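# Swap the full sharps bin for the empty one

## Task

Take the full sharps bin out of its wall bracket and place it in the tote on the cart, then set the empty sharps bin from the shelved bench into the bracket in its place. The cart and the stool may be moved if they are in the way. Finish with the gripper open and the robot backed away from everything. The robot must not tip over or be left leaning at the end, or the task fails.

## Robot and tools

ROBOT. A Hello Robot Stretch 3 with a single arm. It has a two-wheeled base (0.33 m long, 0.34 m wide) that can only drive straight or turn in place, a lift that slides up and down a mast, and a telescoping arm that reaches out to the robot's right side. Its end carries a wrist (yaw, pitch, roll) and a two-finger gripper. To move the gripper forward or back you drive the base. In-place turns pivot about the point midway between the drive wheels, 0.05 m behind the front edge. With the arm pulled in and the wrist folded, a turn sweeps a 0.28 m radius; an unfolded, level wrist reaches past that.

FRAMES. Base frame: origin on the floor between the drive wheels, x forward, y left, z up. hand_pose is reported in it, located where the closed fingertips meet. Odometry frame is the base frame as it stood at the start. Heading is positive to the left, from -3.142 to 3.142.

execute_actions takes "actions", a list run in order. Each action may have "robot" (one command, a list of up to 8 commands run in sequence, or {"stop": true}), "steps" (1 to 450 control steps at 30 per second; 1 if absent) and "until" (an early-exit condition). {"steps": n} alone just waits. If any action is invalid or out of range the whole call is rejected and nothing runs. An empty list just returns the current state and images.

A command may contain:
- "base": exactly one of {"translate_m": d}, an offset in metres along the current heading from where the base is when the command begins, forward positive, magnitude at most 1; or {"rotate_rad": d}, an offset turn in radians, left/counter-clockwise positive, magnitude at most 3.2. No sideways motion.
- "joints": absolute targets by name; unnamed joints keep their previous target. lift_m 0 to 1.1 (arm height on mast, metres); arm_m 0 to 0.52 (extension, metres); wrist_yaw_rad -1.345 to 4.42 (0 along the arm, positive toward the front, 3.0 folded over the base); wrist_pitch_rad -1.57 to 0.451 (0 level, negative tips fingers down); wrist_roll_rad -2.911 to 2.911 (0 fingers side by side); gripper_m -0.089 to 0.179 (larger is wider; real fingertip gap is about 0.007 smaller when nearly shut, 0.025 smaller when wide; zero below 0.007); head_pan_rad -3.953 to 1.73 (0 forward, positive left, -1.57 looks along the arm); head_tilt_rad -1.53 to 0.419 (negative looks down).
- "contact_limits": {"arm_m": effort percent 1 to 100}, how hard the arm may push before stopping; it lasts until the next arm_m command.
- In a list, {"pause_s": s} waits up to 15 s.
Base and joint motions start together and keep running across later actions and while you think. A new command overrides at once and discards the rest of an older queue. A queued command starts only after the previous one ended "done" (or "off_target" for base or gripper); other endings drop the rest.

"until": {"robot": {"status": "ended"}} ends the action once nothing is moving and no queue runs. Fields such as lift_m, lift_m_goal, lift_m_status, base_status, translate_m, rotate_rad, refusals, queue, queue_left can be tested with [op, value], op being =, !=, <, <=, >, >=; statuses take a word or ["!=", "moving"]. {"any": {"status": "ended"}} fires when any single motion ends.

zoom_image: "camera" is head_camera, nav_camera or wrist_camera; "region" is [x0, y0, x1, y1] in pixels of that camera's last image, top-left origin, at most 504 by 504. head_camera is 896x504, nav_camera 672x504 (fisheye), wrist_camera 644x364. Head cameras follow head pan and tilt; the wrist camera rides on the gripper.

finished_scene: {"scene": n} closes the scene and grades it; irreversible. Wait until all motion has ended first.

RESULTS. base_status shows progress in brackets (moved so far of goal, from wheel turns). joint_goals and joint_status list per-joint targets and states: moving, done, off_target (resting short, still pushing), contact_stop (lift or arm hit something and went slack), time_out, stopped, not_commanded, torque_fault (wrist servo off for 10 s, limp, goals refused). measured_speeds are encoder rates. refusals, queue (idle/running/done/dropped/stopped) and queue_left describe commands. Lines "refused:", "dropped:" and "replaced:" explain problems, counting from 0. robot.on_its_own appears when the robot changed a goal itself, a joint is slack or off, a motor at rest shows unusual effort, or base_tilt has shifted 3 degrees or more. lidar_m: 12 distances from the base origin, 30-degree sectors starting straight ahead and going counter-clockwise, in a plane 0.17 m up. wrist_depth_mm and head_depth_mm: 7x7 grids of median depths. motor_effort: percent per motor, peak in brackets, noisy. base_tilt in degrees, forward and right positive.

SPEED. The base moves fast (0.30 m/s, 1.9 rad/s) only with lift_m under 0.30, arm_m under 0.03 and wrist_yaw_rad above 2.54; otherwise 0.10 m/s and 0.63 rad/s.

GRIPPING. Command gripper_m below the object's width to hold; lower grips harder, but too hard triggers a stall guard that weakens the hold. Release by commanding at least 0.02 above the value where the pads met the object. Neither the reading nor "done" proves the object is held; check images and depth.

WRIST SAFETY. Fold or unfold the wrist only with lift_m 0.32 to 0.95, wrist_pitch_rad -0.4, roll near 0. After folding, lift may go down to 0.25. With yaw below -0.4 keep pitch at -0.5 or lower.

WHAT TO AVOID. Pressing the arm into something rigid with the gripper above about 0.45 m can tip the robot; pushing again after a contact_stop is worse. Do not drive while holding or hooking something fixed, and beware snagging furniture, especially reversing. If tilted, reverse the last move in small steps, pull the gripper free, and lower lift_m to about 0.2. Avoid drops, slips, slams and hard pushes. A loose object may occasionally be nudged by an outside push. Finish with the gripper open, clear of the bins, and the robot upright.

Each tool is called after "Call:" as a command line: name --argument value for each argument, lists and objects as JSON in quotes; but a table of rows of numbers goes row by row, as --pt "numbers of a row", without its own name.

## Session

Call:
execute_actions --actions '[]'

Scene clock: 0.00 s.
robot.base_odometry: x=+0.000 y=+0.000 heading=+0.000 (m, m, rad; robot's odometry frame)
robot.turned_by_wheels: +0.000 (rad since the last result)
robot.turned_by_imu: +0.000 (rad since the last result)
robot.base_tilt: forward=-0.6 right=+1.6 (deg)
robot.lidar_m: 1.01 1.00 1.10 1.41 1.51 1.71 2.16 2.14 2.12 2.65 2.63 1.25
robot.head_depth_mm: 1819 1909 1921 1908 1879 1851 1140 / 1733 1839 1826 1801 1798 1109 1091 / 1661 1392 1391 1397 1364 1098 1044 / 1599 1343 1335 1647 1325 1091 1009 / 1317 1296 1284 1590 1579 1109 977 / 1268 1245 1236 1530 1546 1112 933 / 1213 1201 1193 1482 1485 1121 900
robot.base_status: not_commanded
robot.joint_positions: lift_m=+0.310 arm_m=-0.001 wrist_yaw_rad=+2.895 wrist_pitch_rad=-0.351 wrist_roll_rad=-0.011 gripper_m=+0.037 head_pan_rad=-0.005 head_tilt_rad=-0.011
robot.joint_goals: lift_m=+0.310 arm_m=-0.001 wrist_yaw_rad=+2.895 wrist_pitch_rad=-0.351 wrist_roll_rad=-0.011 gripper_m=+0.037 head_pan_rad=-0.005 head_tilt_rad=-0.011
robot.joint_status: lift_m=not_commanded arm_m=not_commanded wrist_yaw_rad=not_commanded wrist_pitch_rad=not_commanded wrist_roll_rad=not_commanded gripper_m=not_commanded head_pan_rad=not_commanded head_tilt_rad=not_commanded
robot.measured_speeds: translate_m=+0.000 rotate_rad=+0.000 lift_m=+0.000 arm_m=+0.000 wrist_yaw_rad=+0.000 wrist_pitch_rad=+0.000 wrist_roll_rad=+0.000 head_pan_rad=+0.000 head_tilt_rad=+0.000
robot: refusals=0 queue=idle queue_left=0
robot.motor_effort: left_wheel=+1 right_wheel=+0 lift_m=+41 arm_m=+0 wrist_yaw_rad=+0 wrist_pitch_rad=+6 wrist_roll_rad=+0 gripper_m=+0 head_pan_rad=+0 head_tilt_rad=+1 (%)
robot.hand_pose: x=+0.0355 y=+0.0809 z=+0.3380 quat_wxyz=(+0.208, +0.702, +0.038, +0.680) (m; robot's base frame)
robot.wrist_depth_mm: - - - - - 916 765 / - - - - - 912 774 / - - - - - - 825 / 743 790 791 809 823 844 819 / 611 - 642 650 671 650 674 / 518 - 522 536 548 566 568 / 453 - - 476 478 486 489
pictures: head_camera (sideways: a quarter turn clockwise sets it upright), nav_camera (sideways: a quarter turn counterclockwise sets it upright), wrist_camera
Images, in order (width x height): head_camera 896x504, nav_camera 672x504, wrist_camera 644x364.

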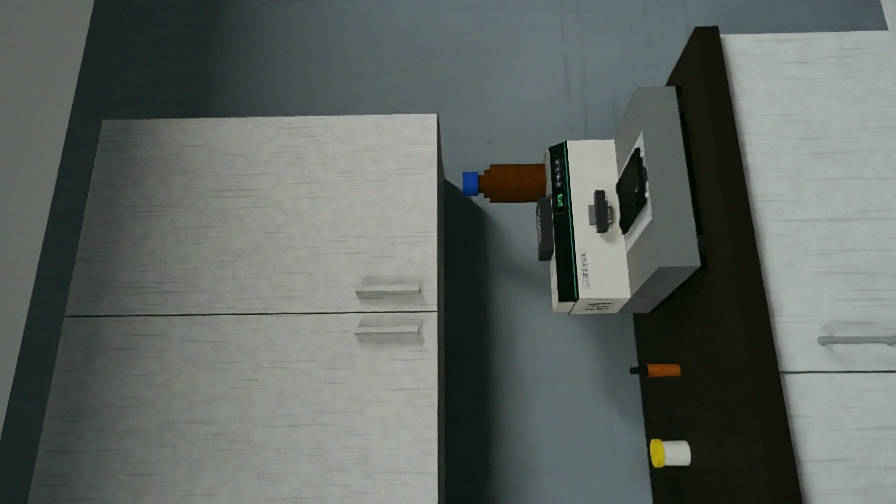

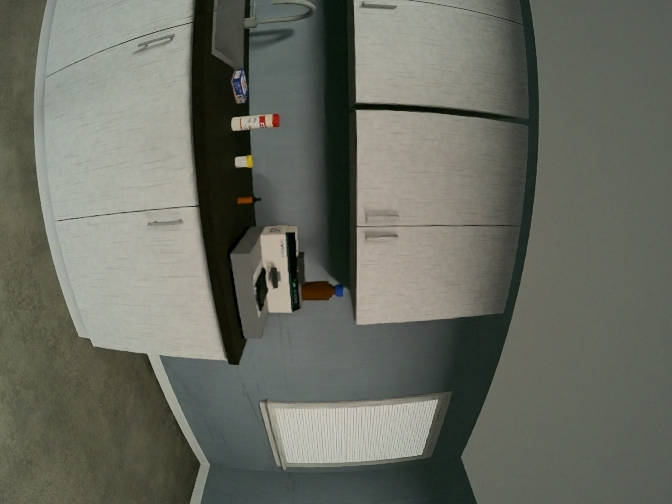

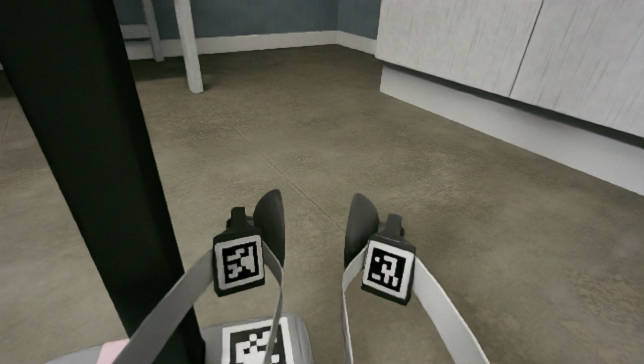

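Call:
execute_actions --actions '[{"robot":{"joints":{"head_pan_rad":1.5,"head_tilt_rad":-0.4}},"steps":200,"until":{"robot":{"status":"ended"}}}]'

Call:
execute_actions --actions '[{"robot":{"joints":{"head_pan_rad":-1.57,"head_tilt_rad":-0.4}},"steps":200,"until":{"robot":{"status":"ended"}}}]'

Call:
execute_actions --actions '[{"robot":{"joints":{"head_pan_rad":-3.14,"head_tilt_rad":-0.4}},"steps":200,"until":{"robot":{"status":"ended"}}}]'

Scene clock: 1.90 s.
robot.base_odometry: x=+0.000 y=+0.000 heading=+0.000 (m, m, rad; robot's odometry frame)
robot.turned_by_wheels: +0.000 (rad since the last result)
robot.turned_by_imu: +0.000 (rad since the last result)
robot.base_tilt: forward=-0.6 right=+1.6 (deg)
robot.lidar_m: 1.01 1.01 1.10 1.41 1.51 1.71 2.16 2.14 2.12 2.66 2.63 1.25
robot.head_depth_mm: 2051 2134 2241 2368 2102 1612 1427 / 2198 2343 2547 2682 2430 1817 1428 / 2138 2241 2385 2591 2420 1785 1436 / 1996 2131 2301 2428 2464 1805 1435 / 1909 2035 2172 2313 2335 1751 1442 / 1847 1947 2055 1533 2262 1817 1446 / 1740 1870 1951 1498 2206 1827 1444
robot.base_status: not_commanded
robot.joint_positions: lift_m=+0.310 arm_m=-0.001 wrist_yaw_rad=+2.895 wrist_pitch_rad=-0.351 wrist_roll_rad=-0.011 gripper_m=+0.037 head_pan_rad=+1.493 head_tilt_rad=-0.395
robot.joint_goals: lift_m=+0.310 arm_m=-0.001 wrist_yaw_rad=+2.895 wrist_pitch_rad=-0.351 wrist_roll_rad=-0.011 gripper_m=+0.037 head_pan_rad=+1.500 head_tilt_rad=-0.400
robot.joint_status: lift_m=not_commanded arm_m=not_commanded wrist_yaw_rad=not_commanded wrist_pitch_rad=not_commanded wrist_roll_rad=not_commanded gripper_m=not_commanded head_pan_rad=done head_tilt_rad=done
robot.measured_speeds: translate_m=+0.000 rotate_rad=+0.000 lift_m=+0.000 arm_m=+0.000 wrist_yaw_rad=+0.000 wrist_pitch_rad=+0.000 wrist_roll_rad=+0.000 head_pan_rad=+0.000 head_tilt_rad=+0.000
robot: refusals=0 queue=done queue_left=0
robot.motor_effort: left_wheel=+2(1) right_wheel=-1(0) lift_m=+41(39) arm_m=+0(2) wrist_yaw_rad=+1(0) wrist_pitch_rad=+6(6) wrist_roll_rad=+0(0) gripper_m=+0(1) head_pan_rad=+3(36) head_tilt_rad=-1(18) (%)
robot.hand_pose: x=+0.0355 y=+0.0809 z=+0.3380 quat_wxyz=(+0.208, +0.702, +0.038, +0.680) (m; robot's base frame)
robot.wrist_depth_mm: - - - - - 905 774 / - - - - - 955 773 / - - - - - - 825 / 755 767 813 840 805 861 826 / 621 - 649 652 664 664 675 / 520 - 524 547 541 551 574 / 460 - - 479 473 479 480
pictures: head_camera (sideways: a quarter turn clockwise sets it upright), nav_camera (sideways: a quarter turn counterclockwise sets it upright), wrist_camera
camera_calibration (this result's frames):
head_camera: T_world_to_cam=[[-0.0438387, -0.343974, -0.937955, 1.24156], [-0.998789, 0.0360798, 0.0334505, -0.0334496], [0.0223351, 0.938286, -0.345139, 0.410403], [0, 0, 0, 1]] pos_world=[0.011853, 0.0431973, 1.30729]
nav_camera: T_world_to_cam=[[0.0604248, 0.353766, 0.93338, -1.17042], [0.996211, -0.0799731, -0.0341812, 0.087405], [0.0625531, 0.931909, -0.357258, 0.426565], [0, 0, 0, 1]] pos_world=[-0.0430344, 0.0235258, 1.24783]
wrist_camera: T_world_to_cam=[[0.972343, -0.229484, 0.0434352, -0.0334585], [-0.0846845, -0.519721, -0.850128, 0.360706], [0.217665, 0.822938, -0.524781, 0.269404], [0, 0, 0, 1]] pos_world=[0.00443943, -0.0419144, 0.449478]
Images, in order (width x height): head_camera 896x504, nav_camera 672x504, wrist_camera 644x364.

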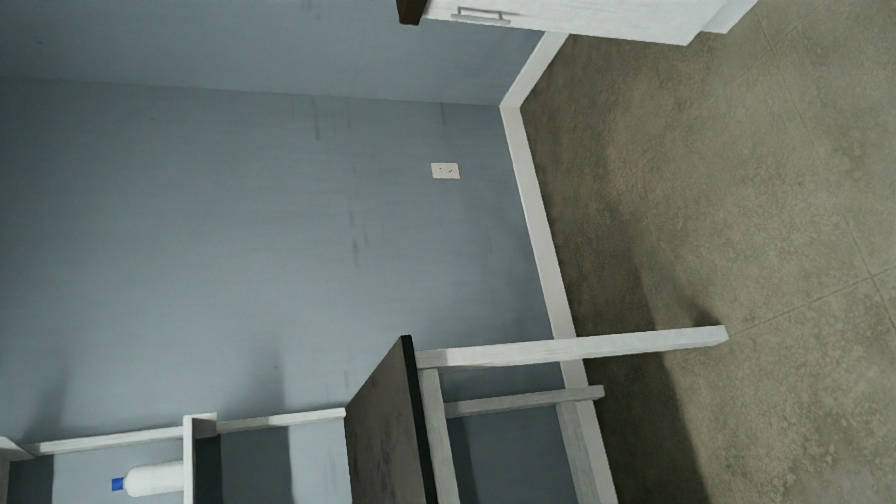

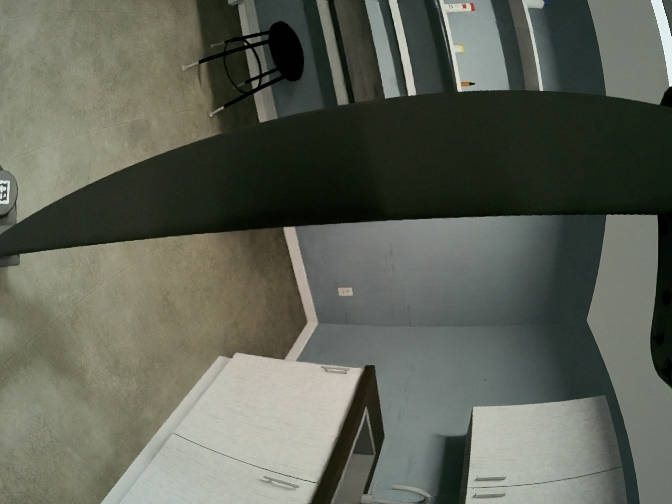

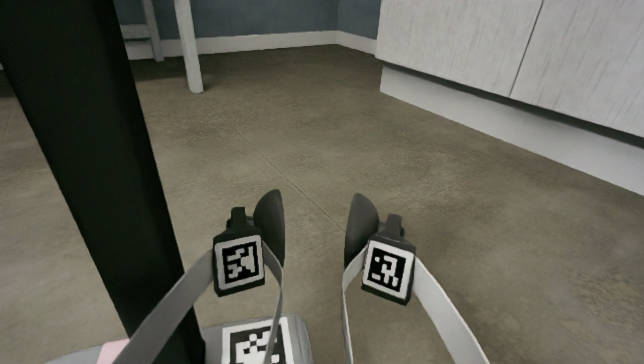

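Scene clock: 3.80 s.
robot.base_odometry: x=+0.000 y=+0.000 heading=+0.000 (m, m, rad; robot's odometry frame)
robot.turned_by_wheels: +0.000 (rad since the last result)
robot.turned_by_imu: +0.000 (rad since the last result)
robot.base_tilt: forward=-0.6 right=+1.5 (deg)
robot.lidar_m: 1.01 1.00 1.10 1.41 1.51 1.70 2.15 2.14 2.12 2.65 2.63 1.25
robot.head_depth_mm: 2705 2927 3086 3227 2402 1782 1428 / 2594 2772 3011 3194 2389 1772 1418 / 2481 2648 2861 3037 2393 1808 1432 / 2424 2570 2750 2967 2412 1812 1446 / 2354 2476 2625 2852 2465 1822 1442 / 2269 2391 2564 2786 2490 1816 1456 / 2191 2321 2456 2666 2460 1808 1458
robot.base_status: not_commanded
robot.joint_positions: lift_m=+0.310 arm_m=-0.001 wrist_yaw_rad=+2.895 wrist_pitch_rad=-0.351 wrist_roll_rad=-0.011 gripper_m=+0.037 head_pan_rad=-1.563 head_tilt_rad=-0.395
robot.joint_goals: lift_m=+0.310 arm_m=-0.001 wrist_yaw_rad=+2.895 wrist_pitch_rad=-0.351 wrist_roll_rad=-0.011 gripper_m=+0.037 head_pan_rad=-1.570 head_tilt_rad=-0.400
robot.joint_status: lift_m=not_commanded arm_m=not_commanded wrist_yaw_rad=not_commanded wrist_pitch_rad=not_commanded wrist_roll_rad=not_commanded gripper_m=not_commanded head_pan_rad=done head_tilt_rad=done
robot.measured_speeds: translate_m=+0.000 rotate_rad=+0.000 lift_m=+0.000 arm_m=+0.000 wrist_yaw_rad=+0.000 wrist_pitch_rad=+0.000 wrist_roll_rad=+0.000 head_pan_rad=+0.000 head_tilt_rad=+0.000
robot: refusals=0 queue=done queue_left=0
robot.motor_effort: left_wheel=+1(2) right_wheel=+0(0) lift_m=+41(40) arm_m=+1(0) wrist_yaw_rad=+1(0) wrist_pitch_rad=+6(6) wrist_roll_rad=+0(0) gripper_m=+1(1) head_pan_rad=-3(37) head_tilt_rad=-1(1) (%)
robot.hand_pose: x=+0.0355 y=+0.0809 z=+0.3380 quat_wxyz=(+0.208, +0.702, +0.038, +0.680) (m; robot's base frame)
robot.wrist_depth_mm: - - - - - 906 778 / - - - - - 938 806 / - - - - - - 859 / 766 815 794 818 818 848 836 / 610 - 657 650 670 672 686 / 522 - 518 535 546 569 569 / 459 - - 478 477 484 483
pictures: head_camera (sideways: a quarter turn clockwise sets it upright), nav_camera (sideways: a quarter turn counterclockwise sets it upright), wrist_camera
camera_calibration (this result's frames):
head_camera: T_world_to_cam=[[0.014106, 0.346696, -0.937871, 1.2411], [0.998193, 0.0499034, 0.0334607, -0.0456444], [0.0584036, -0.936649, -0.345366, 0.410478], [0, 0, 0, 1]] pos_world=[0.00408166, -0.0435333, 1.30728]
nav_camera: T_world_to_cam=[[-0.0297889, -0.357877, 0.933294, -1.16976], [-0.999398, -0.00595081, -0.0341807, 0.0995776], [0.0177863, -0.93375, -0.357484, 0.427133], [0, 0, 0, 1]] pos_world=[0.0570747, -0.019202, 1.24782]
wrist_camera: T_world_to_cam=[[0.972343, -0.229484, 0.043435, -0.0334584], [-0.0846846, -0.519721, -0.850129, 0.360706], [0.217665, 0.822938, -0.524781, 0.269404], [0, 0, 0, 1]] pos_world=[0.00443942, -0.0419144, 0.449478]
Images, in order (width x height): head_camera 896x504, nav_camera 672x504, wrist_camera 644x364.

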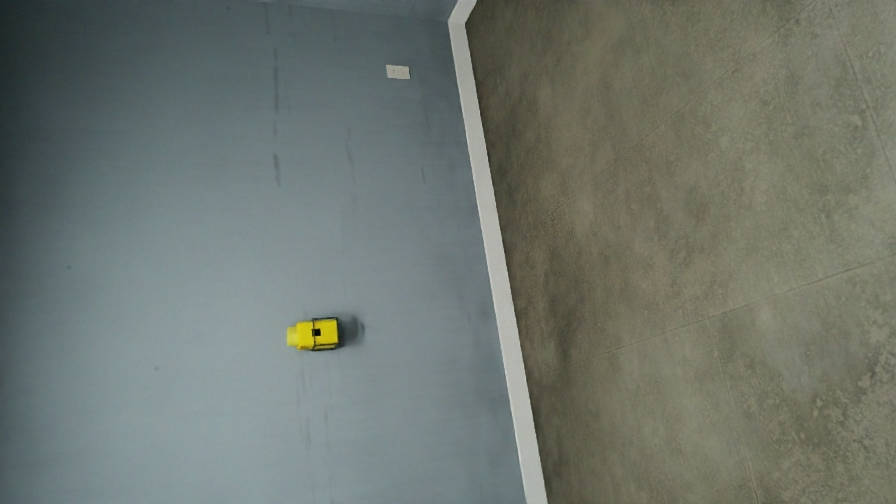

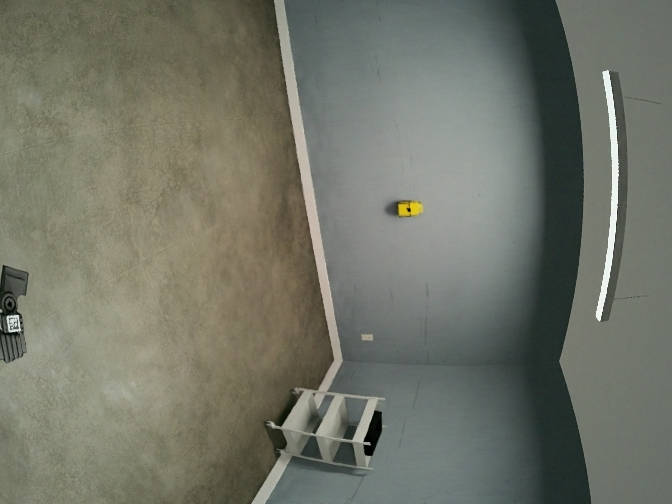

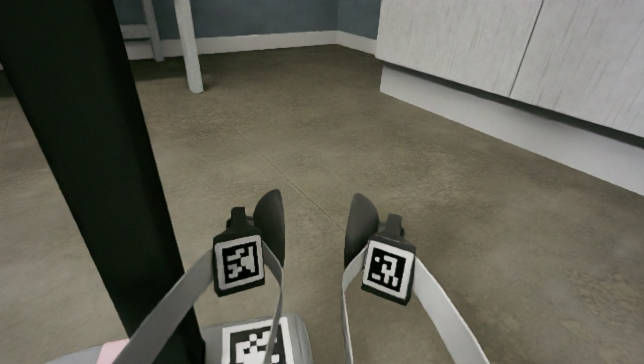

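Scene clock: 5.10 s.
robot.base_odometry: x=+0.000 y=+0.000 heading=+0.000 (m, m, rad; robot's odometry frame)
robot.turned_by_wheels: +0.000 (rad since the last result)
robot.turned_by_imu: +0.000 (rad since the last result)
robot.base_tilt: forward=-0.6 right=+1.6 (deg)
robot.lidar_m: 1.01 1.01 1.10 1.41 1.51 1.70 2.16 2.14 2.12 2.65 2.63 1.25
robot.head_depth_mm: 2135 2324 2521 2738 2403 1784 1429 / 2071 2237 2403 2602 2412 1784 1425 / 2030 2150 2290 2452 2424 1812 1438 / 1922 2086 2226 2357 2433 1808 1442 / 1913 2017 2132 2319 2363 1815 1446 / 1838 1947 2038 2223 2307 1826 1439 / 1795 1887 2018 2129 2238 1844 1455
robot.base_status: not_commanded
robot.joint_positions: lift_m=+0.310 arm_m=-0.001 wrist_yaw_rad=+2.895 wrist_pitch_rad=-0.351 wrist_roll_rad=-0.011 gripper_m=+0.037 head_pan_rad=-3.133 head_tilt_rad=-0.395
robot.joint_goals: lift_m=+0.310 arm_m=-0.001 wrist_yaw_rad=+2.895 wrist_pitch_rad=-0.351 wrist_roll_rad=-0.011 gripper_m=+0.037 head_pan_rad=-3.140 head_tilt_rad=-0.400
robot.joint_status: lift_m=not_commanded arm_m=not_commanded wrist_yaw_rad=not_commanded wrist_pitch_rad=not_commanded wrist_roll_rad=not_commanded gripper_m=not_commanded head_pan_rad=done head_tilt_rad=done
robot.measured_speeds: translate_m=+0.000 rotate_rad=+0.000 lift_m=+0.000 arm_m=+0.000 wrist_yaw_rad=+0.000 wrist_pitch_rad=+0.000 wrist_roll_rad=+0.000 head_pan_rad=+0.000 head_tilt_rad=+0.000
robot: refusals=0 queue=done queue_left=0
robot.motor_effort: left_wheel=+1(1) right_wheel=+0(0) lift_m=+41(40) arm_m=+0(1) wrist_yaw_rad=+1(0) wrist_pitch_rad=+6(6) wrist_roll_rad=+0(0) gripper_m=-1(1) head_pan_rad=-3(34) head_tilt_rad=-2(1) (%)
robot.hand_pose: x=+0.0355 y=+0.0809 z=+0.3380 quat_wxyz=(+0.208, +0.702, +0.038, +0.680) (m; robot's base frame)
robot.wrist_depth_mm: - - - - - 909 780 / - - - - - 933 773 / - - - - - - 841 / 735 792 796 799 818 836 829 / 628 - 641 656 663 669 700 / 520 - 528 546 548 561 585 / 457 - - 475 475 484 488
pictures: head_camera (sideways: a quarter turn clockwise sets it upright), nav_camera (sideways: a quarter turn counterclockwise sets it upright), wrist_camera
camera_calibration (this result's frames):
head_camera: T_world_to_cam=[[0.346739, -0.013831, -0.93786, 1.23906], [0.0506932, -0.998154, 0.0334621, -0.0398665], [-0.936591, -0.0591457, -0.345397, 0.416588], [0, 0, 0, 1]] pos_world=[-0.037435, 0.00198386, 1.30728]
nav_camera: T_world_to_cam=[[-0.357931, 0.029505, 0.933282, -1.16774], [-0.00674154, 0.999393, -0.0341806, 0.0935223], [-0.933724, -0.0185261, -0.357515, 0.432977], [0, 0, 0, 1]] pos_world=[-0.0130598, -0.0509899, 1.24782]
wrist_camera: T_world_to_cam=[[0.972343, -0.229484, 0.0434352, -0.0334585], [-0.0846846, -0.519721, -0.850128, 0.360706], [0.217665, 0.822938, -0.524781, 0.269404], [0, 0, 0, 1]] pos_world=[0.00443944, -0.0419144, 0.449478]
Images, in order (width x height): head_camera 896x504, nav_camera 672x504, wrist_camera 644x364.

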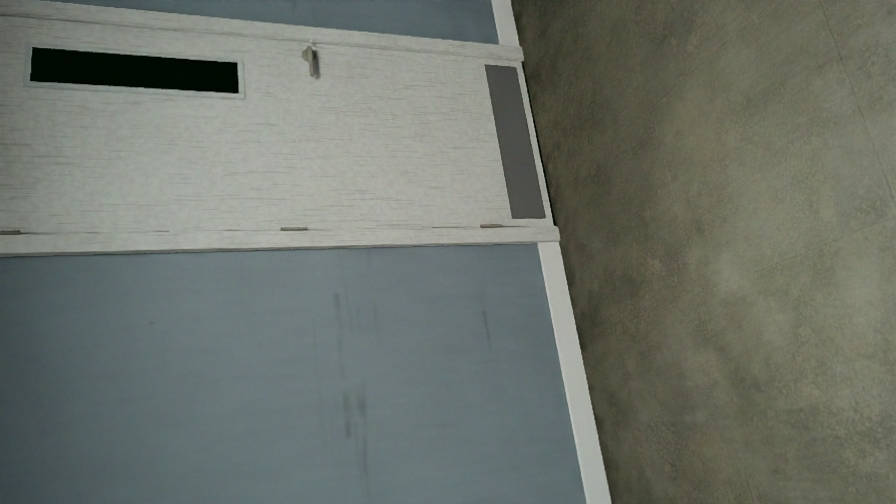

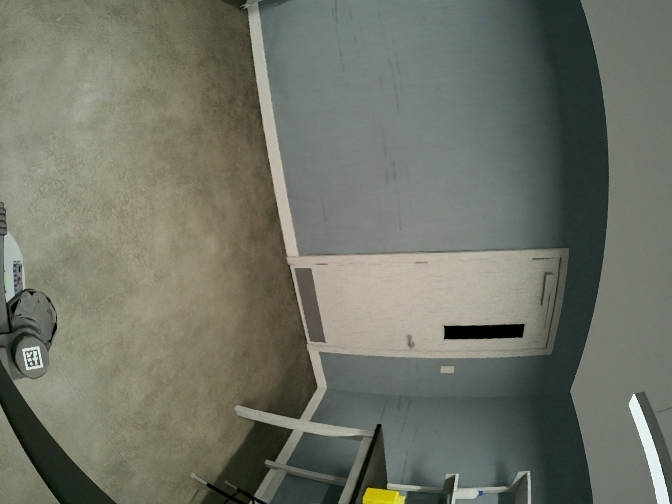

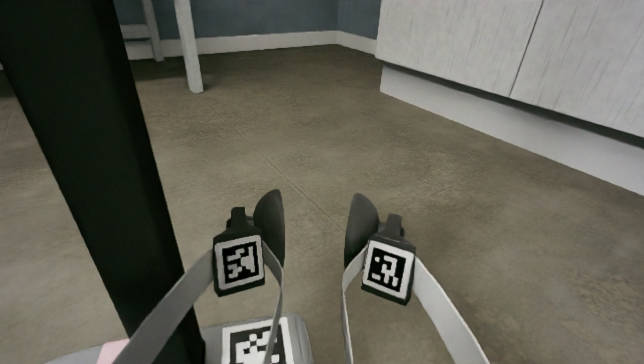

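Call:
execute_actions --actions '[{"robot":{"joints":{"head_pan_rad":-3.95,"head_tilt_rad":-0.3}},"steps":200,"until":{"robot":{"status":"ended"}}}]'

Scene clock: 6.53 s.
robot.base_odometry: x=+0.000 y=+0.000 heading=+0.000 (m, m, rad; robot's odometry frame)
robot.turned_by_wheels: +0.000 (rad since the last result)
robot.turned_by_imu: +0.000 (rad since the last result)
robot.base_tilt: forward=-0.6 right=+1.5 (deg)
robot.lidar_m: 1.01 1.01 1.10 1.41 1.52 1.70 2.15 2.14 2.12 2.64 2.63 1.25
robot.head_depth_mm: - - - - - - - / - - - - - - - / 1910 2018 2158 1805 2051 1925 1552 / 1998 2135 2277 1616 2486 1991 1541 / 2078 2230 2360 1868 2708 2018 1561 / 2273 2390 2549 2622 2581 1949 1569 / 2370 2491 2695 2866 2911 2030 1567
robot.base_status: not_commanded
robot.joint_positions: lift_m=+0.310 arm_m=-0.001 wrist_yaw_rad=+2.895 wrist_pitch_rad=-0.351 wrist_roll_rad=-0.011 gripper_m=+0.037 head_pan_rad=-3.943 head_tilt_rad=-0.310
robot.joint_goals: lift_m=+0.310 arm_m=-0.001 wrist_yaw_rad=+2.895 wrist_pitch_rad=-0.351 wrist_roll_rad=-0.011 gripper_m=+0.037 head_pan_rad=-3.950 head_tilt_rad=-0.300
robot.joint_status: lift_m=not_commanded arm_m=not_commanded wrist_yaw_rad=not_commanded wrist_pitch_rad=not_commanded wrist_roll_rad=not_commanded gripper_m=not_commanded head_pan_rad=done head_tilt_rad=done
robot.measured_speeds: translate_m=+0.000 rotate_rad=+0.000 lift_m=+0.000 arm_m=+0.000 wrist_yaw_rad=+0.000 wrist_pitch_rad=+0.000 wrist_roll_rad=+0.000 head_pan_rad=+0.000 head_tilt_rad=+0.000
robot: refusals=0 queue=done queue_left=0
robot.motor_effort: left_wheel=+2(1) right_wheel=+0(0) lift_m=+40(41) arm_m=+0(0) wrist_yaw_rad=+1(1) wrist_pitch_rad=+6(6) wrist_roll_rad=+0(0) gripper_m=+0(0) head_pan_rad=-3(34) head_tilt_rad=+4(12) (%)
robot.hand_pose: x=+0.0355 y=+0.0809 z=+0.3380 quat_wxyz=(+0.208, +0.702, +0.038, +0.680) (m; robot's base frame)
robot.wrist_depth_mm: - - - - - 950 768 / - - - - - 952 773 / - - - - - - 827 / 763 779 807 823 840 829 841 / 619 - 647 656 663 689 667 / 520 - 513 537 548 558 568 / 460 - - 475 469 489 485
pictures: head_camera (sideways: a quarter turn clockwise sets it upright), nav_camera (sideways: a quarter turn counterclockwise sets it upright), wrist_camera
camera_calibration (this result's frames):
head_camera: T_world_to_cam=[[0.172789, -0.202601, -0.963897, 1.27412], [-0.686124, -0.726874, 0.0297862, -0.0305899], [-0.706666, 0.656206, -0.264606, 0.310038], [0, 0, 0, 1]] pos_world=[-0.0220494, 0.0324547, 1.31107]
nav_camera: T_world_to_cam=[[-0.169397, 0.221766, 0.960273, -1.20414], [0.717174, 0.696053, -0.0342338, 0.0891795], [-0.675993, 0.682884, -0.276954, 0.326558], [0, 0, 0, 1]] pos_world=[-0.047183, -0.0180386, 1.24979]
wrist_camera: T_world_to_cam=[[0.972343, -0.229484, 0.0434352, -0.0334585], [-0.0846844, -0.519721, -0.850128, 0.360706], [0.217665, 0.822938, -0.524781, 0.269404], [0, 0, 0, 1]] pos_world=[0.00443941, -0.0419144, 0.449478]
Images, in order (width x height): head_camera 896x504, nav_camera 672x504, wrist_camera 644x364.

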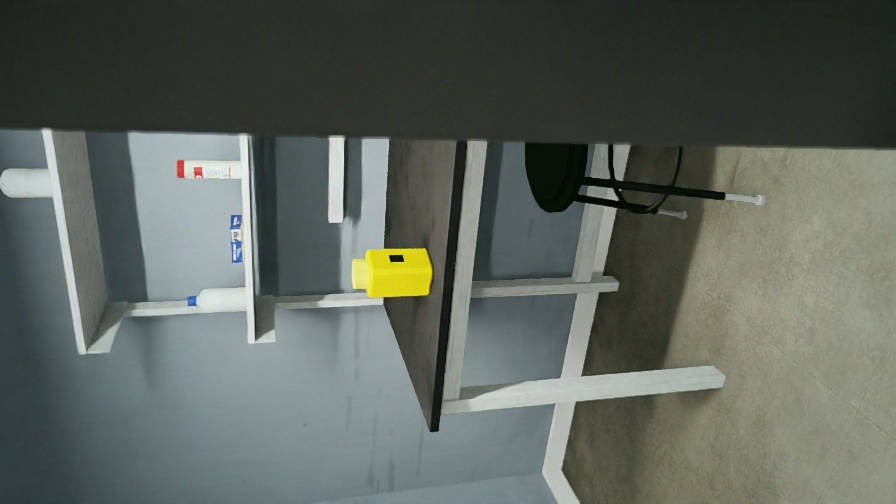

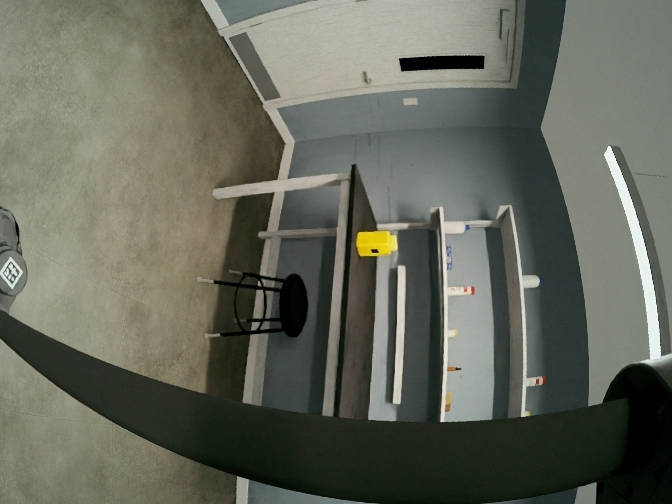

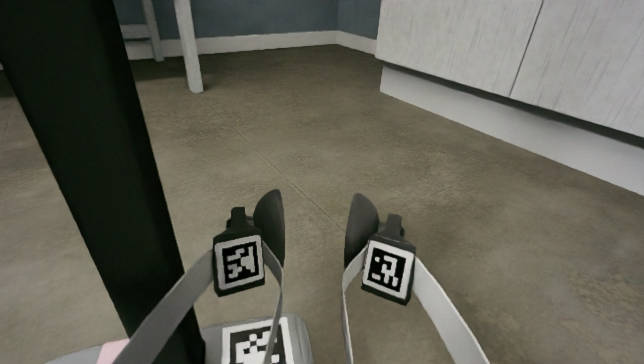

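Call:
zoom_image --camera "head_camera" --region '[320, 220, 480, 320]'

Region (320, 220, 480, 320) of head_camera's 896x504 image, scaled by 3.150, with more detail than that image has; it fills the top 315 rows of this view, and the rest is white.

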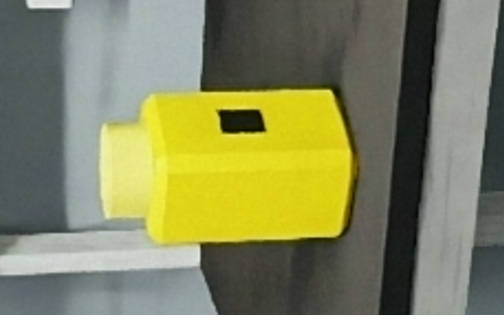

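Call:
execute_actions --actions '[{"robot":[{"joints":{"lift_m":0.26,"head_pan_rad":-1.2,"head_tilt_rad":-0.35}},{"base":{"rotate_rad":-1.394}},{"base":{"translate_m":1.0}}],"steps":450,"until":{"robot":{"status":"ended"}}}]'

Scene clock: 17.80 s.
robot.base_odometry: x=+0.176 y=-0.984 heading=-1.394 (m, m, rad; robot's odometry frame)
robot.turned_by_wheels: -1.394 (rad since the last result)
robot.turned_by_imu: -1.416 (rad since the last result)
robot.base_tilt: forward=-0.6 right=+1.6 (deg)
robot.lidar_m: 1.66 1.67 2.00 1.80 1.33 1.45 2.41 2.48 2.18 1.95 1.54 1.85
robot.head_depth_mm: 1642 1715 1826 1932 2067 1885 1482 / 1653 1754 1882 1954 2118 1906 1497 / 1706 1793 1901 2021 2137 1892 1493 / 1745 1847 1925 1952 2076 1848 1494 / 1775 1869 2003 2011 2073 1844 1508 / 1802 1920 2035 2158 2311 1920 1515 / 1847 1962 2096 2248 2386 1949 1506
robot.base_status: done (translate_m +1.0000 of +1.0000)
robot.joint_positions: lift_m=+0.260 arm_m=-0.001 wrist_yaw_rad=+2.895 wrist_pitch_rad=-0.352 wrist_roll_rad=-0.011 gripper_m=+0.037 head_pan_rad=-1.207 head_tilt_rad=-0.346
robot.joint_goals: lift_m=+0.260 arm_m=-0.001 wrist_yaw_rad=+2.895 wrist_pitch_rad=-0.352 wrist_roll_rad=-0.011 gripper_m=+0.037 head_pan_rad=-1.200 head_tilt_rad=-0.350
robot.joint_status: lift_m=done arm_m=not_commanded wrist_yaw_rad=not_commanded wrist_pitch_rad=not_commanded wrist_roll_rad=not_commanded gripper_m=not_commanded head_pan_rad=done head_tilt_rad=done
robot.measured_speeds: translate_m=+0.000 rotate_rad=+0.000 lift_m=+0.000 arm_m=+0.000 wrist_yaw_rad=+0.000 wrist_pitch_rad=+0.000 wrist_roll_rad=+0.000 head_pan_rad=+0.000 head_tilt_rad=+0.000
robot: refusals=0 queue=done queue_left=0
robot.motor_effort: left_wheel=+4(9) right_wheel=-5(10) lift_m=+26(40) arm_m=+0(0) wrist_yaw_rad=+1(1) wrist_pitch_rad=+6(6) wrist_roll_rad=+0(0) gripper_m=+0(0) head_pan_rad=+2(39) head_tilt_rad=-1(9) (%)
robot.hand_pose: x=+0.0355 y=+0.0808 z=+0.2882 quat_wxyz=(+0.209, +0.702, +0.038, +0.680) (m; robot's base frame)
robot.wrist_depth_mm: - - - - - - - / - - - - - - - / 842 924 909 944 - - - / 679 705 709 731 742 742 756 / 555 - 581 576 593 606 606 / 472 - - 485 495 504 504 / - - - 415 419 431 434
pictures: head_camera (sideways: a quarter turn clockwise sets it upright), nav_camera (sideways: a quarter turn counterclockwise sets it upright), wrist_camera
camera_calibration (this result's frames):
head_camera: T_world_to_cam=[[-0.0911228, 0.286565, -0.953718, 1.26243], [0.917631, 0.396193, 0.0313696, -0.0424327], [0.386846, -0.872303, -0.299063, 0.348213], [0, 0, 0, 1]] pos_world=[0.0192692, -0.0412095, 1.30947]
nav_camera: T_world_to_cam=[[0.0803956, -0.302707, 0.949687, -1.19183], [-0.934049, -0.355499, -0.0342415, 0.0992603], [0.347978, -0.884301, -0.311324, 0.365045], [0, 0, 0, 1]] pos_world=[0.0615048, -0.00268026, 1.24891]
wrist_camera: T_world_to_cam=[[0.972349, -0.229458, 0.0434256, -0.0312981], [-0.084815, -0.520237, -0.8498, 0.318292], [0.217585, 0.822619, -0.525314, 0.243532], [0, 0, 0, 1]] pos_world=[0.00443959, -0.0419285, 0.399775]
Images, in order (width x height): head_camera 896x504, nav_camera 672x504, wrist_camera 644x364.

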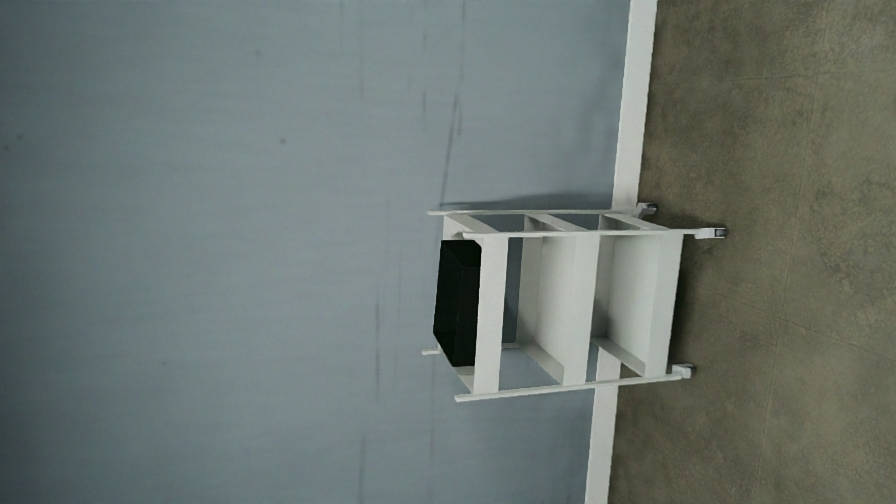

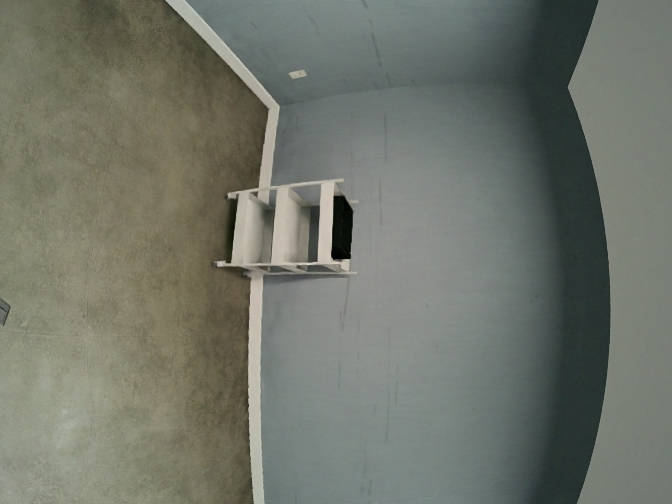

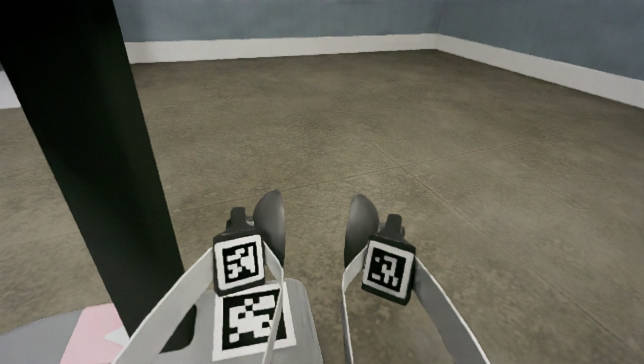

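Call:
execute_actions --actions '[{"robot":{"base":{"translate_m":0.6},"joints":{"head_pan_rad":0.1,"head_tilt_rad":-0.35}},"steps":450,"until":{"robot":{"status":"ended"}}}]'

Scene clock: 21.97 s.
robot.base_odometry: x=+0.282 y=-1.575 heading=-1.394 (m, m, rad; robot's odometry frame)
robot.turned_by_wheels: +0.000 (rad since the last result)
robot.turned_by_imu: -0.001 (rad since the last result)
robot.base_tilt: forward=-0.6 right=+1.6 (deg)
robot.lidar_m: 1.07 1.07 1.30 1.90 1.54 1.57 2.99 2.98 2.06 1.41 1.42 1.19
robot.head_depth_mm: 925 979 1039 1108 1184 1272 1355 / 917 974 1032 1079 1172 1261 1357 / 915 964 1027 1060 1170 1258 1347 / 912 961 1016 1081 1148 1240 1337 / 905 955 1004 1076 1154 1228 1316 / 896 946 1002 1066 1142 1224 1310 / 892 938 995 1057 1127 1212 1312
robot.base_status: done (translate_m +0.6000 of +0.6000)
robot.joint_positions: lift_m=+0.260 arm_m=-0.001 wrist_yaw_rad=+2.895 wrist_pitch_rad=-0.352 wrist_roll_rad=-0.011 gripper_m=+0.037 head_pan_rad=+0.093 head_tilt_rad=-0.347
robot.joint_goals: lift_m=+0.260 arm_m=-0.001 wrist_yaw_rad=+2.895 wrist_pitch_rad=-0.352 wrist_roll_rad=-0.011 gripper_m=+0.037 head_pan_rad=+0.100 head_tilt_rad=-0.350
robot.joint_status: lift_m=done arm_m=not_commanded wrist_yaw_rad=not_commanded wrist_pitch_rad=not_commanded wrist_roll_rad=not_commanded gripper_m=not_commanded head_pan_rad=done head_tilt_rad=done
robot.measured_speeds: translate_m=+0.000 rotate_rad=+0.000 lift_m=+0.000 arm_m=+0.000 wrist_yaw_rad=+0.000 wrist_pitch_rad=+0.000 wrist_roll_rad=+0.000 head_pan_rad=+0.000 head_tilt_rad=+0.000
robot: refusals=0 queue=done queue_left=0
robot.motor_effort: left_wheel=+5(13) right_wheel=-5(10) lift_m=+26(25) arm_m=-1(0) wrist_yaw_rad=+1(1) wrist_pitch_rad=+6(6) wrist_roll_rad=+0(0) gripper_m=-1(0) head_pan_rad=+3(36) head_tilt_rad=-1(2) (%)
robot.hand_pose: x=+0.0355 y=+0.0808 z=+0.2882 quat_wxyz=(+0.209, +0.702, +0.039, +0.680) (m; robot's base frame)
robot.wrist_depth_mm: - - - - - - 893 / - - - - - - 871 / 849 910 937 956 - - 900 / 689 712 721 742 726 760 769 / 537 - 581 584 582 601 632 / 463 - - 483 484 497 508 / - - - 419 424 423 440
pictures: head_camera (sideways: a quarter turn clockwise sets it upright), nav_camera (sideways: a quarter turn counterclockwise sets it upright), wrist_camera
camera_calibration (this result's frames):
head_camera: T_world_to_cam=[[-0.300889, -0.0110673, -0.953595, 1.26355], [-0.135897, 0.990226, 0.0313874, -0.0360293], [0.943927, 0.139035, -0.299452, 0.345321], [0, 0, 0, 1]] pos_world=[0.0493342, 0.00164949, 1.30945]
nav_camera: T_world_to_cam=[[0.313567, -0.00359209, 0.949559, -1.19309], [0.0922915, -0.995143, -0.0342413, 0.0929994], [0.945071, 0.0983732, -0.311712, 0.361907], [0, 0, 0, 1]] pos_world=[0.023502, 0.0526601, 1.2489]
wrist_camera: T_world_to_cam=[[0.97235, -0.229454, 0.0434243, -0.0312969], [-0.0848354, -0.52032, -0.849747, 0.318258], [0.217572, 0.822568, -0.525399, 0.243558], [0, 0, 0, 1]] pos_world=[0.00443957, -0.0419284, 0.399763]
Images, in order (width x height): head_camera 896x504, nav_camera 672x504, wrist_camera 644x364.

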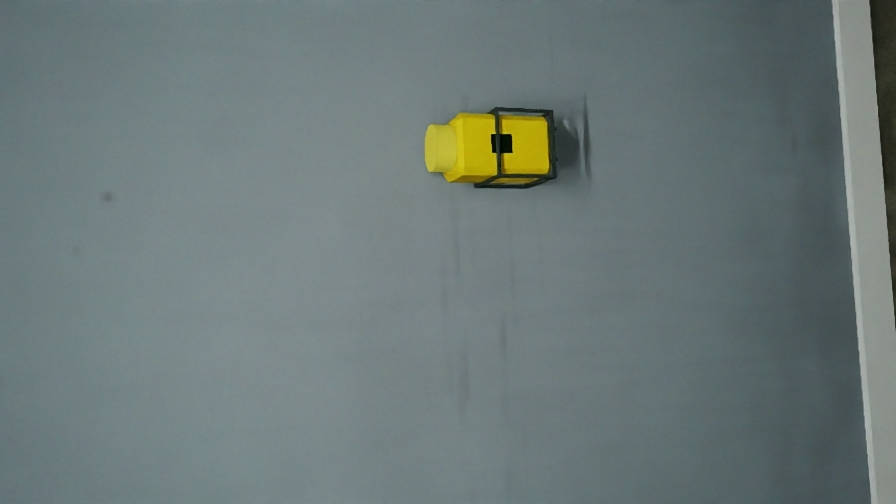

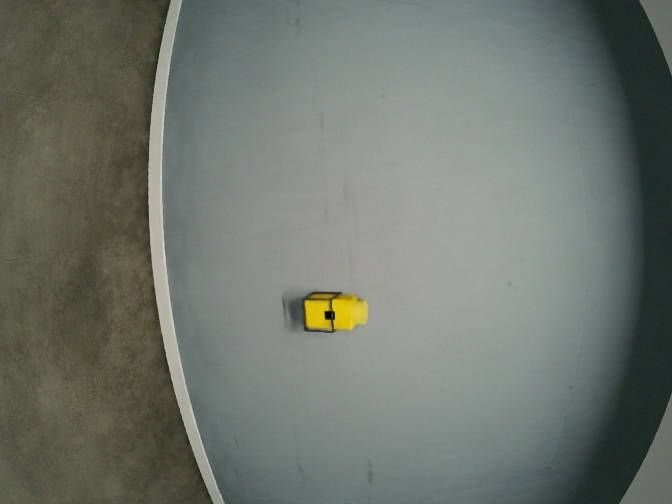

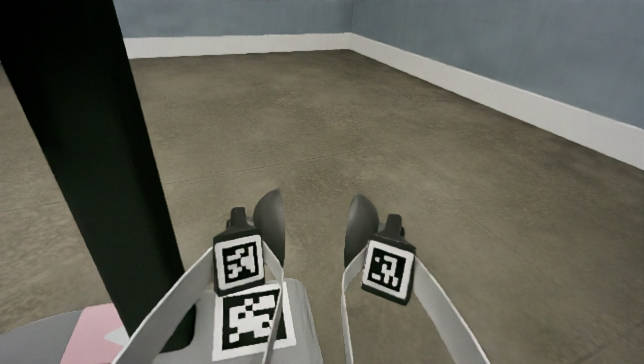

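Call:
zoom_image --camera "head_camera" --region '[410, 80, 610, 210]'

Region (410, 80, 610, 210) of head_camera's 896x504 image, scaled by 2.520, with more detail than that image has; it fills the top 328 rows of this view, and the rest is white.

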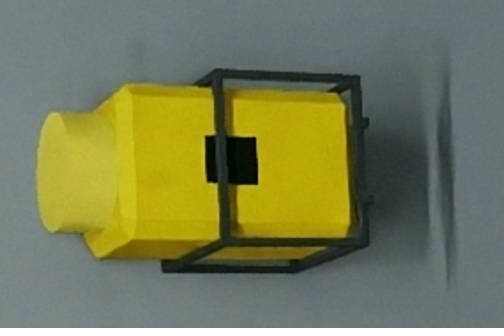

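Call:
execute_actions --actions '[{"robot":[{"base":{"translate_m":0.336}},{"base":{"rotate_rad":1.73},"joints":{"head_pan_rad":-1.57,"head_tilt_rad":-0.55}},{"base":{"translate_m":-0.13},"joints":{"lift_m":0.6,"wrist_pitch_rad":-0.4}},{"joints":{"lift_m":0.86,"wrist_yaw_rad":0.0,"gripper_m":0.175}},{"joints":{"wrist_pitch_rad":0.0,"wrist_roll_rad":0.0}}],"steps":450,"until":{"robot":{"status":"ended"}}},{"steps":300,"until":{"robot":{"status":"ended"}}}]'

Scene clock: 40.10 s.
robot.base_odometry: x=+0.218 y=-1.949 heading=+0.336 (m, m, rad; robot's odometry frame)
robot.turned_by_wheels: +1.730 (rad since the last result)
robot.turned_by_imu: +1.751 (rad since the last result)
robot.base_tilt: forward=-0.6 right=+1.5 (deg)
robot.lidar_m: 2.10 1.88 2.05 3.26 2.42 1.28 1.23 1.09 0.78 0.75 0.77 1.03
robot.head_depth_mm: 609 663 730 812 902 1044 1158 / 608 663 730 810 914 1021 1198 / 608 661 730 703 912 1002 - / 609 663 726 765 912 1040 1208 / 608 663 730 813 896 1048 1207 / 607 662 730 808 913 1045 1204 / 607 663 727 809 913 1044 1213
robot.base_status: done (translate_m -0.1300 of -0.1300)
robot.joint_positions: lift_m=+0.860 arm_m=-0.001 wrist_yaw_rad=+0.003 wrist_pitch_rad=-0.026 wrist_roll_rad=-0.007 gripper_m=+0.175 head_pan_rad=-1.563 head_tilt_rad=-0.544
robot.joint_goals: lift_m=+0.860 arm_m=-0.001 wrist_yaw_rad=+0.000 wrist_pitch_rad=+0.000 wrist_roll_rad=+0.000 gripper_m=+0.175 head_pan_rad=-1.570 head_tilt_rad=-0.550
robot.joint_status: lift_m=done arm_m=not_commanded wrist_yaw_rad=done wrist_pitch_rad=done wrist_roll_rad=done gripper_m=done head_pan_rad=done head_tilt_rad=done
robot.measured_speeds: translate_m=+0.000 rotate_rad=+0.000 lift_m=+0.000 arm_m=+0.000 wrist_yaw_rad=+0.000 wrist_pitch_rad=+0.000 wrist_roll_rad=+0.000 head_pan_rad=+0.000 head_tilt_rad=+0.000
robot: refusals=0 queue=done queue_left=0
robot.motor_effort: left_wheel=-1(7) right_wheel=+4(15) lift_m=+54(56) arm_m=+0(0) wrist_yaw_rad=-3(5) wrist_pitch_rad=+9(8) wrist_roll_rad=+4(3) gripper_m=-1(88) head_pan_rad=-3(36) head_tilt_rad=-2(12) (%)
robot.hand_pose: x=-0.0207 y=-0.3999 z=+0.9675 quat_wxyz=(+0.710, +0.011, -0.704, -0.008) (m; robot's base frame)
robot.wrist_depth_mm: 451 458 461 465 470 468 471 / 461 472 474 476 478 478 486 / 484 482 498 408 497 504 499 / 499 492 503 413 520 517 520 / 520 519 540 426 540 534 544 / - 550 543 550 556 571 568 / 570 569 577 573 586 573 592
pictures: head_camera (sideways: a quarter turn clockwise sets it upright), nav_camera (sideways: a quarter turn counterclockwise sets it upright), wrist_camera
camera_calibration (this result's frames):
head_camera: T_world_to_cam=[[0.0131389, 0.48177, -0.876199, 1.16064], [0.998248, 0.0442408, 0.0392945, -0.0532327], [0.0576947, -0.87518, -0.480345, 0.58613], [0, 0, 0, 1]] pos_world=[0.00407335, -0.0438375, 1.30059]
nav_camera: T_world_to_cam=[[-0.0288308, -0.492147, 0.870035, -1.08723], [-0.999439, -0.000666144, -0.0334957, 0.0986796], [0.0170644, -0.870512, -0.491851, 0.601986], [0, 0, 0, 1]] pos_world=[0.0570059, -0.0109769, 1.24532]
wrist_camera: T_world_to_cam=[[-0.999099, -0.003456, 0.0422989, -0.0658135], [-0.0419883, 0.225493, -0.973339, 1.05928], [-0.00617425, -0.974239, -0.225435, -0.00531088], [0, 0, 0, 1]] pos_world=[-0.0213095, -0.244263, 1.03263]
Images, in order (width x height): head_camera 896x504, nav_camera 672x504, wrist_camera 644x364.

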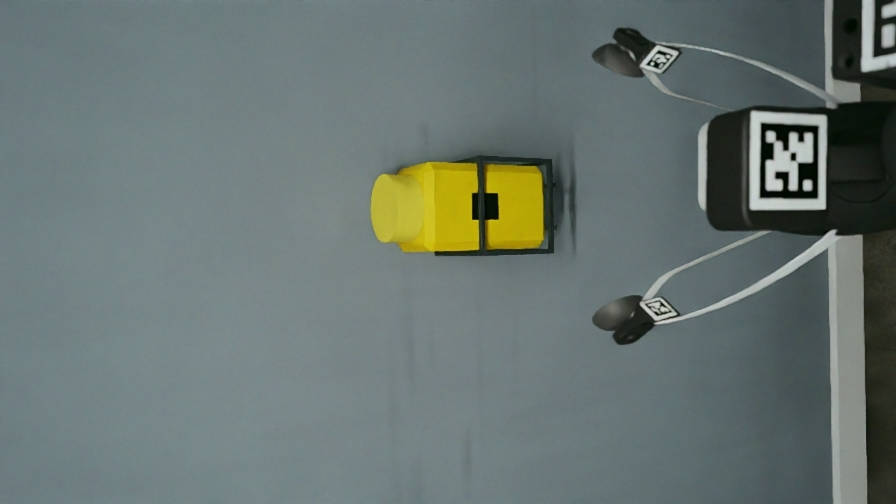

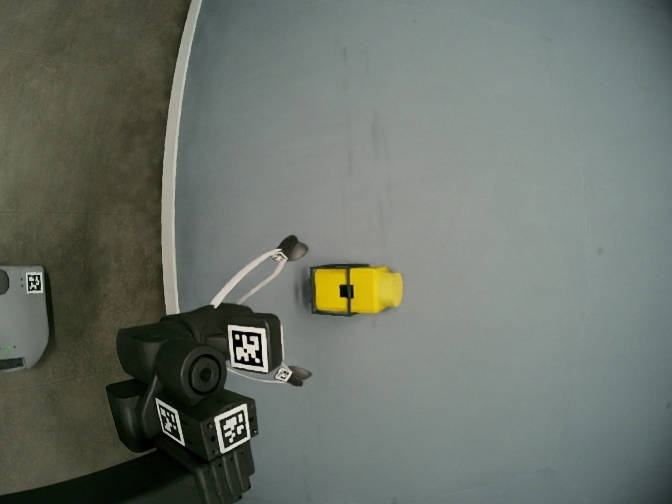

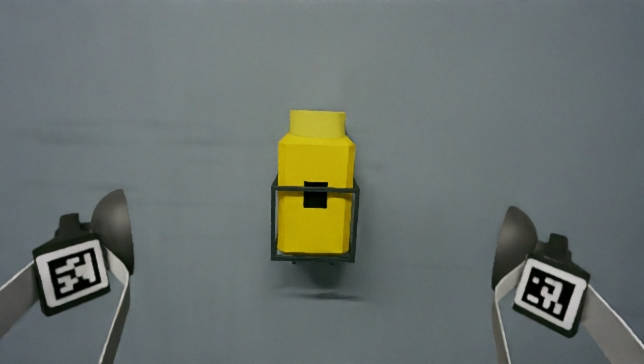

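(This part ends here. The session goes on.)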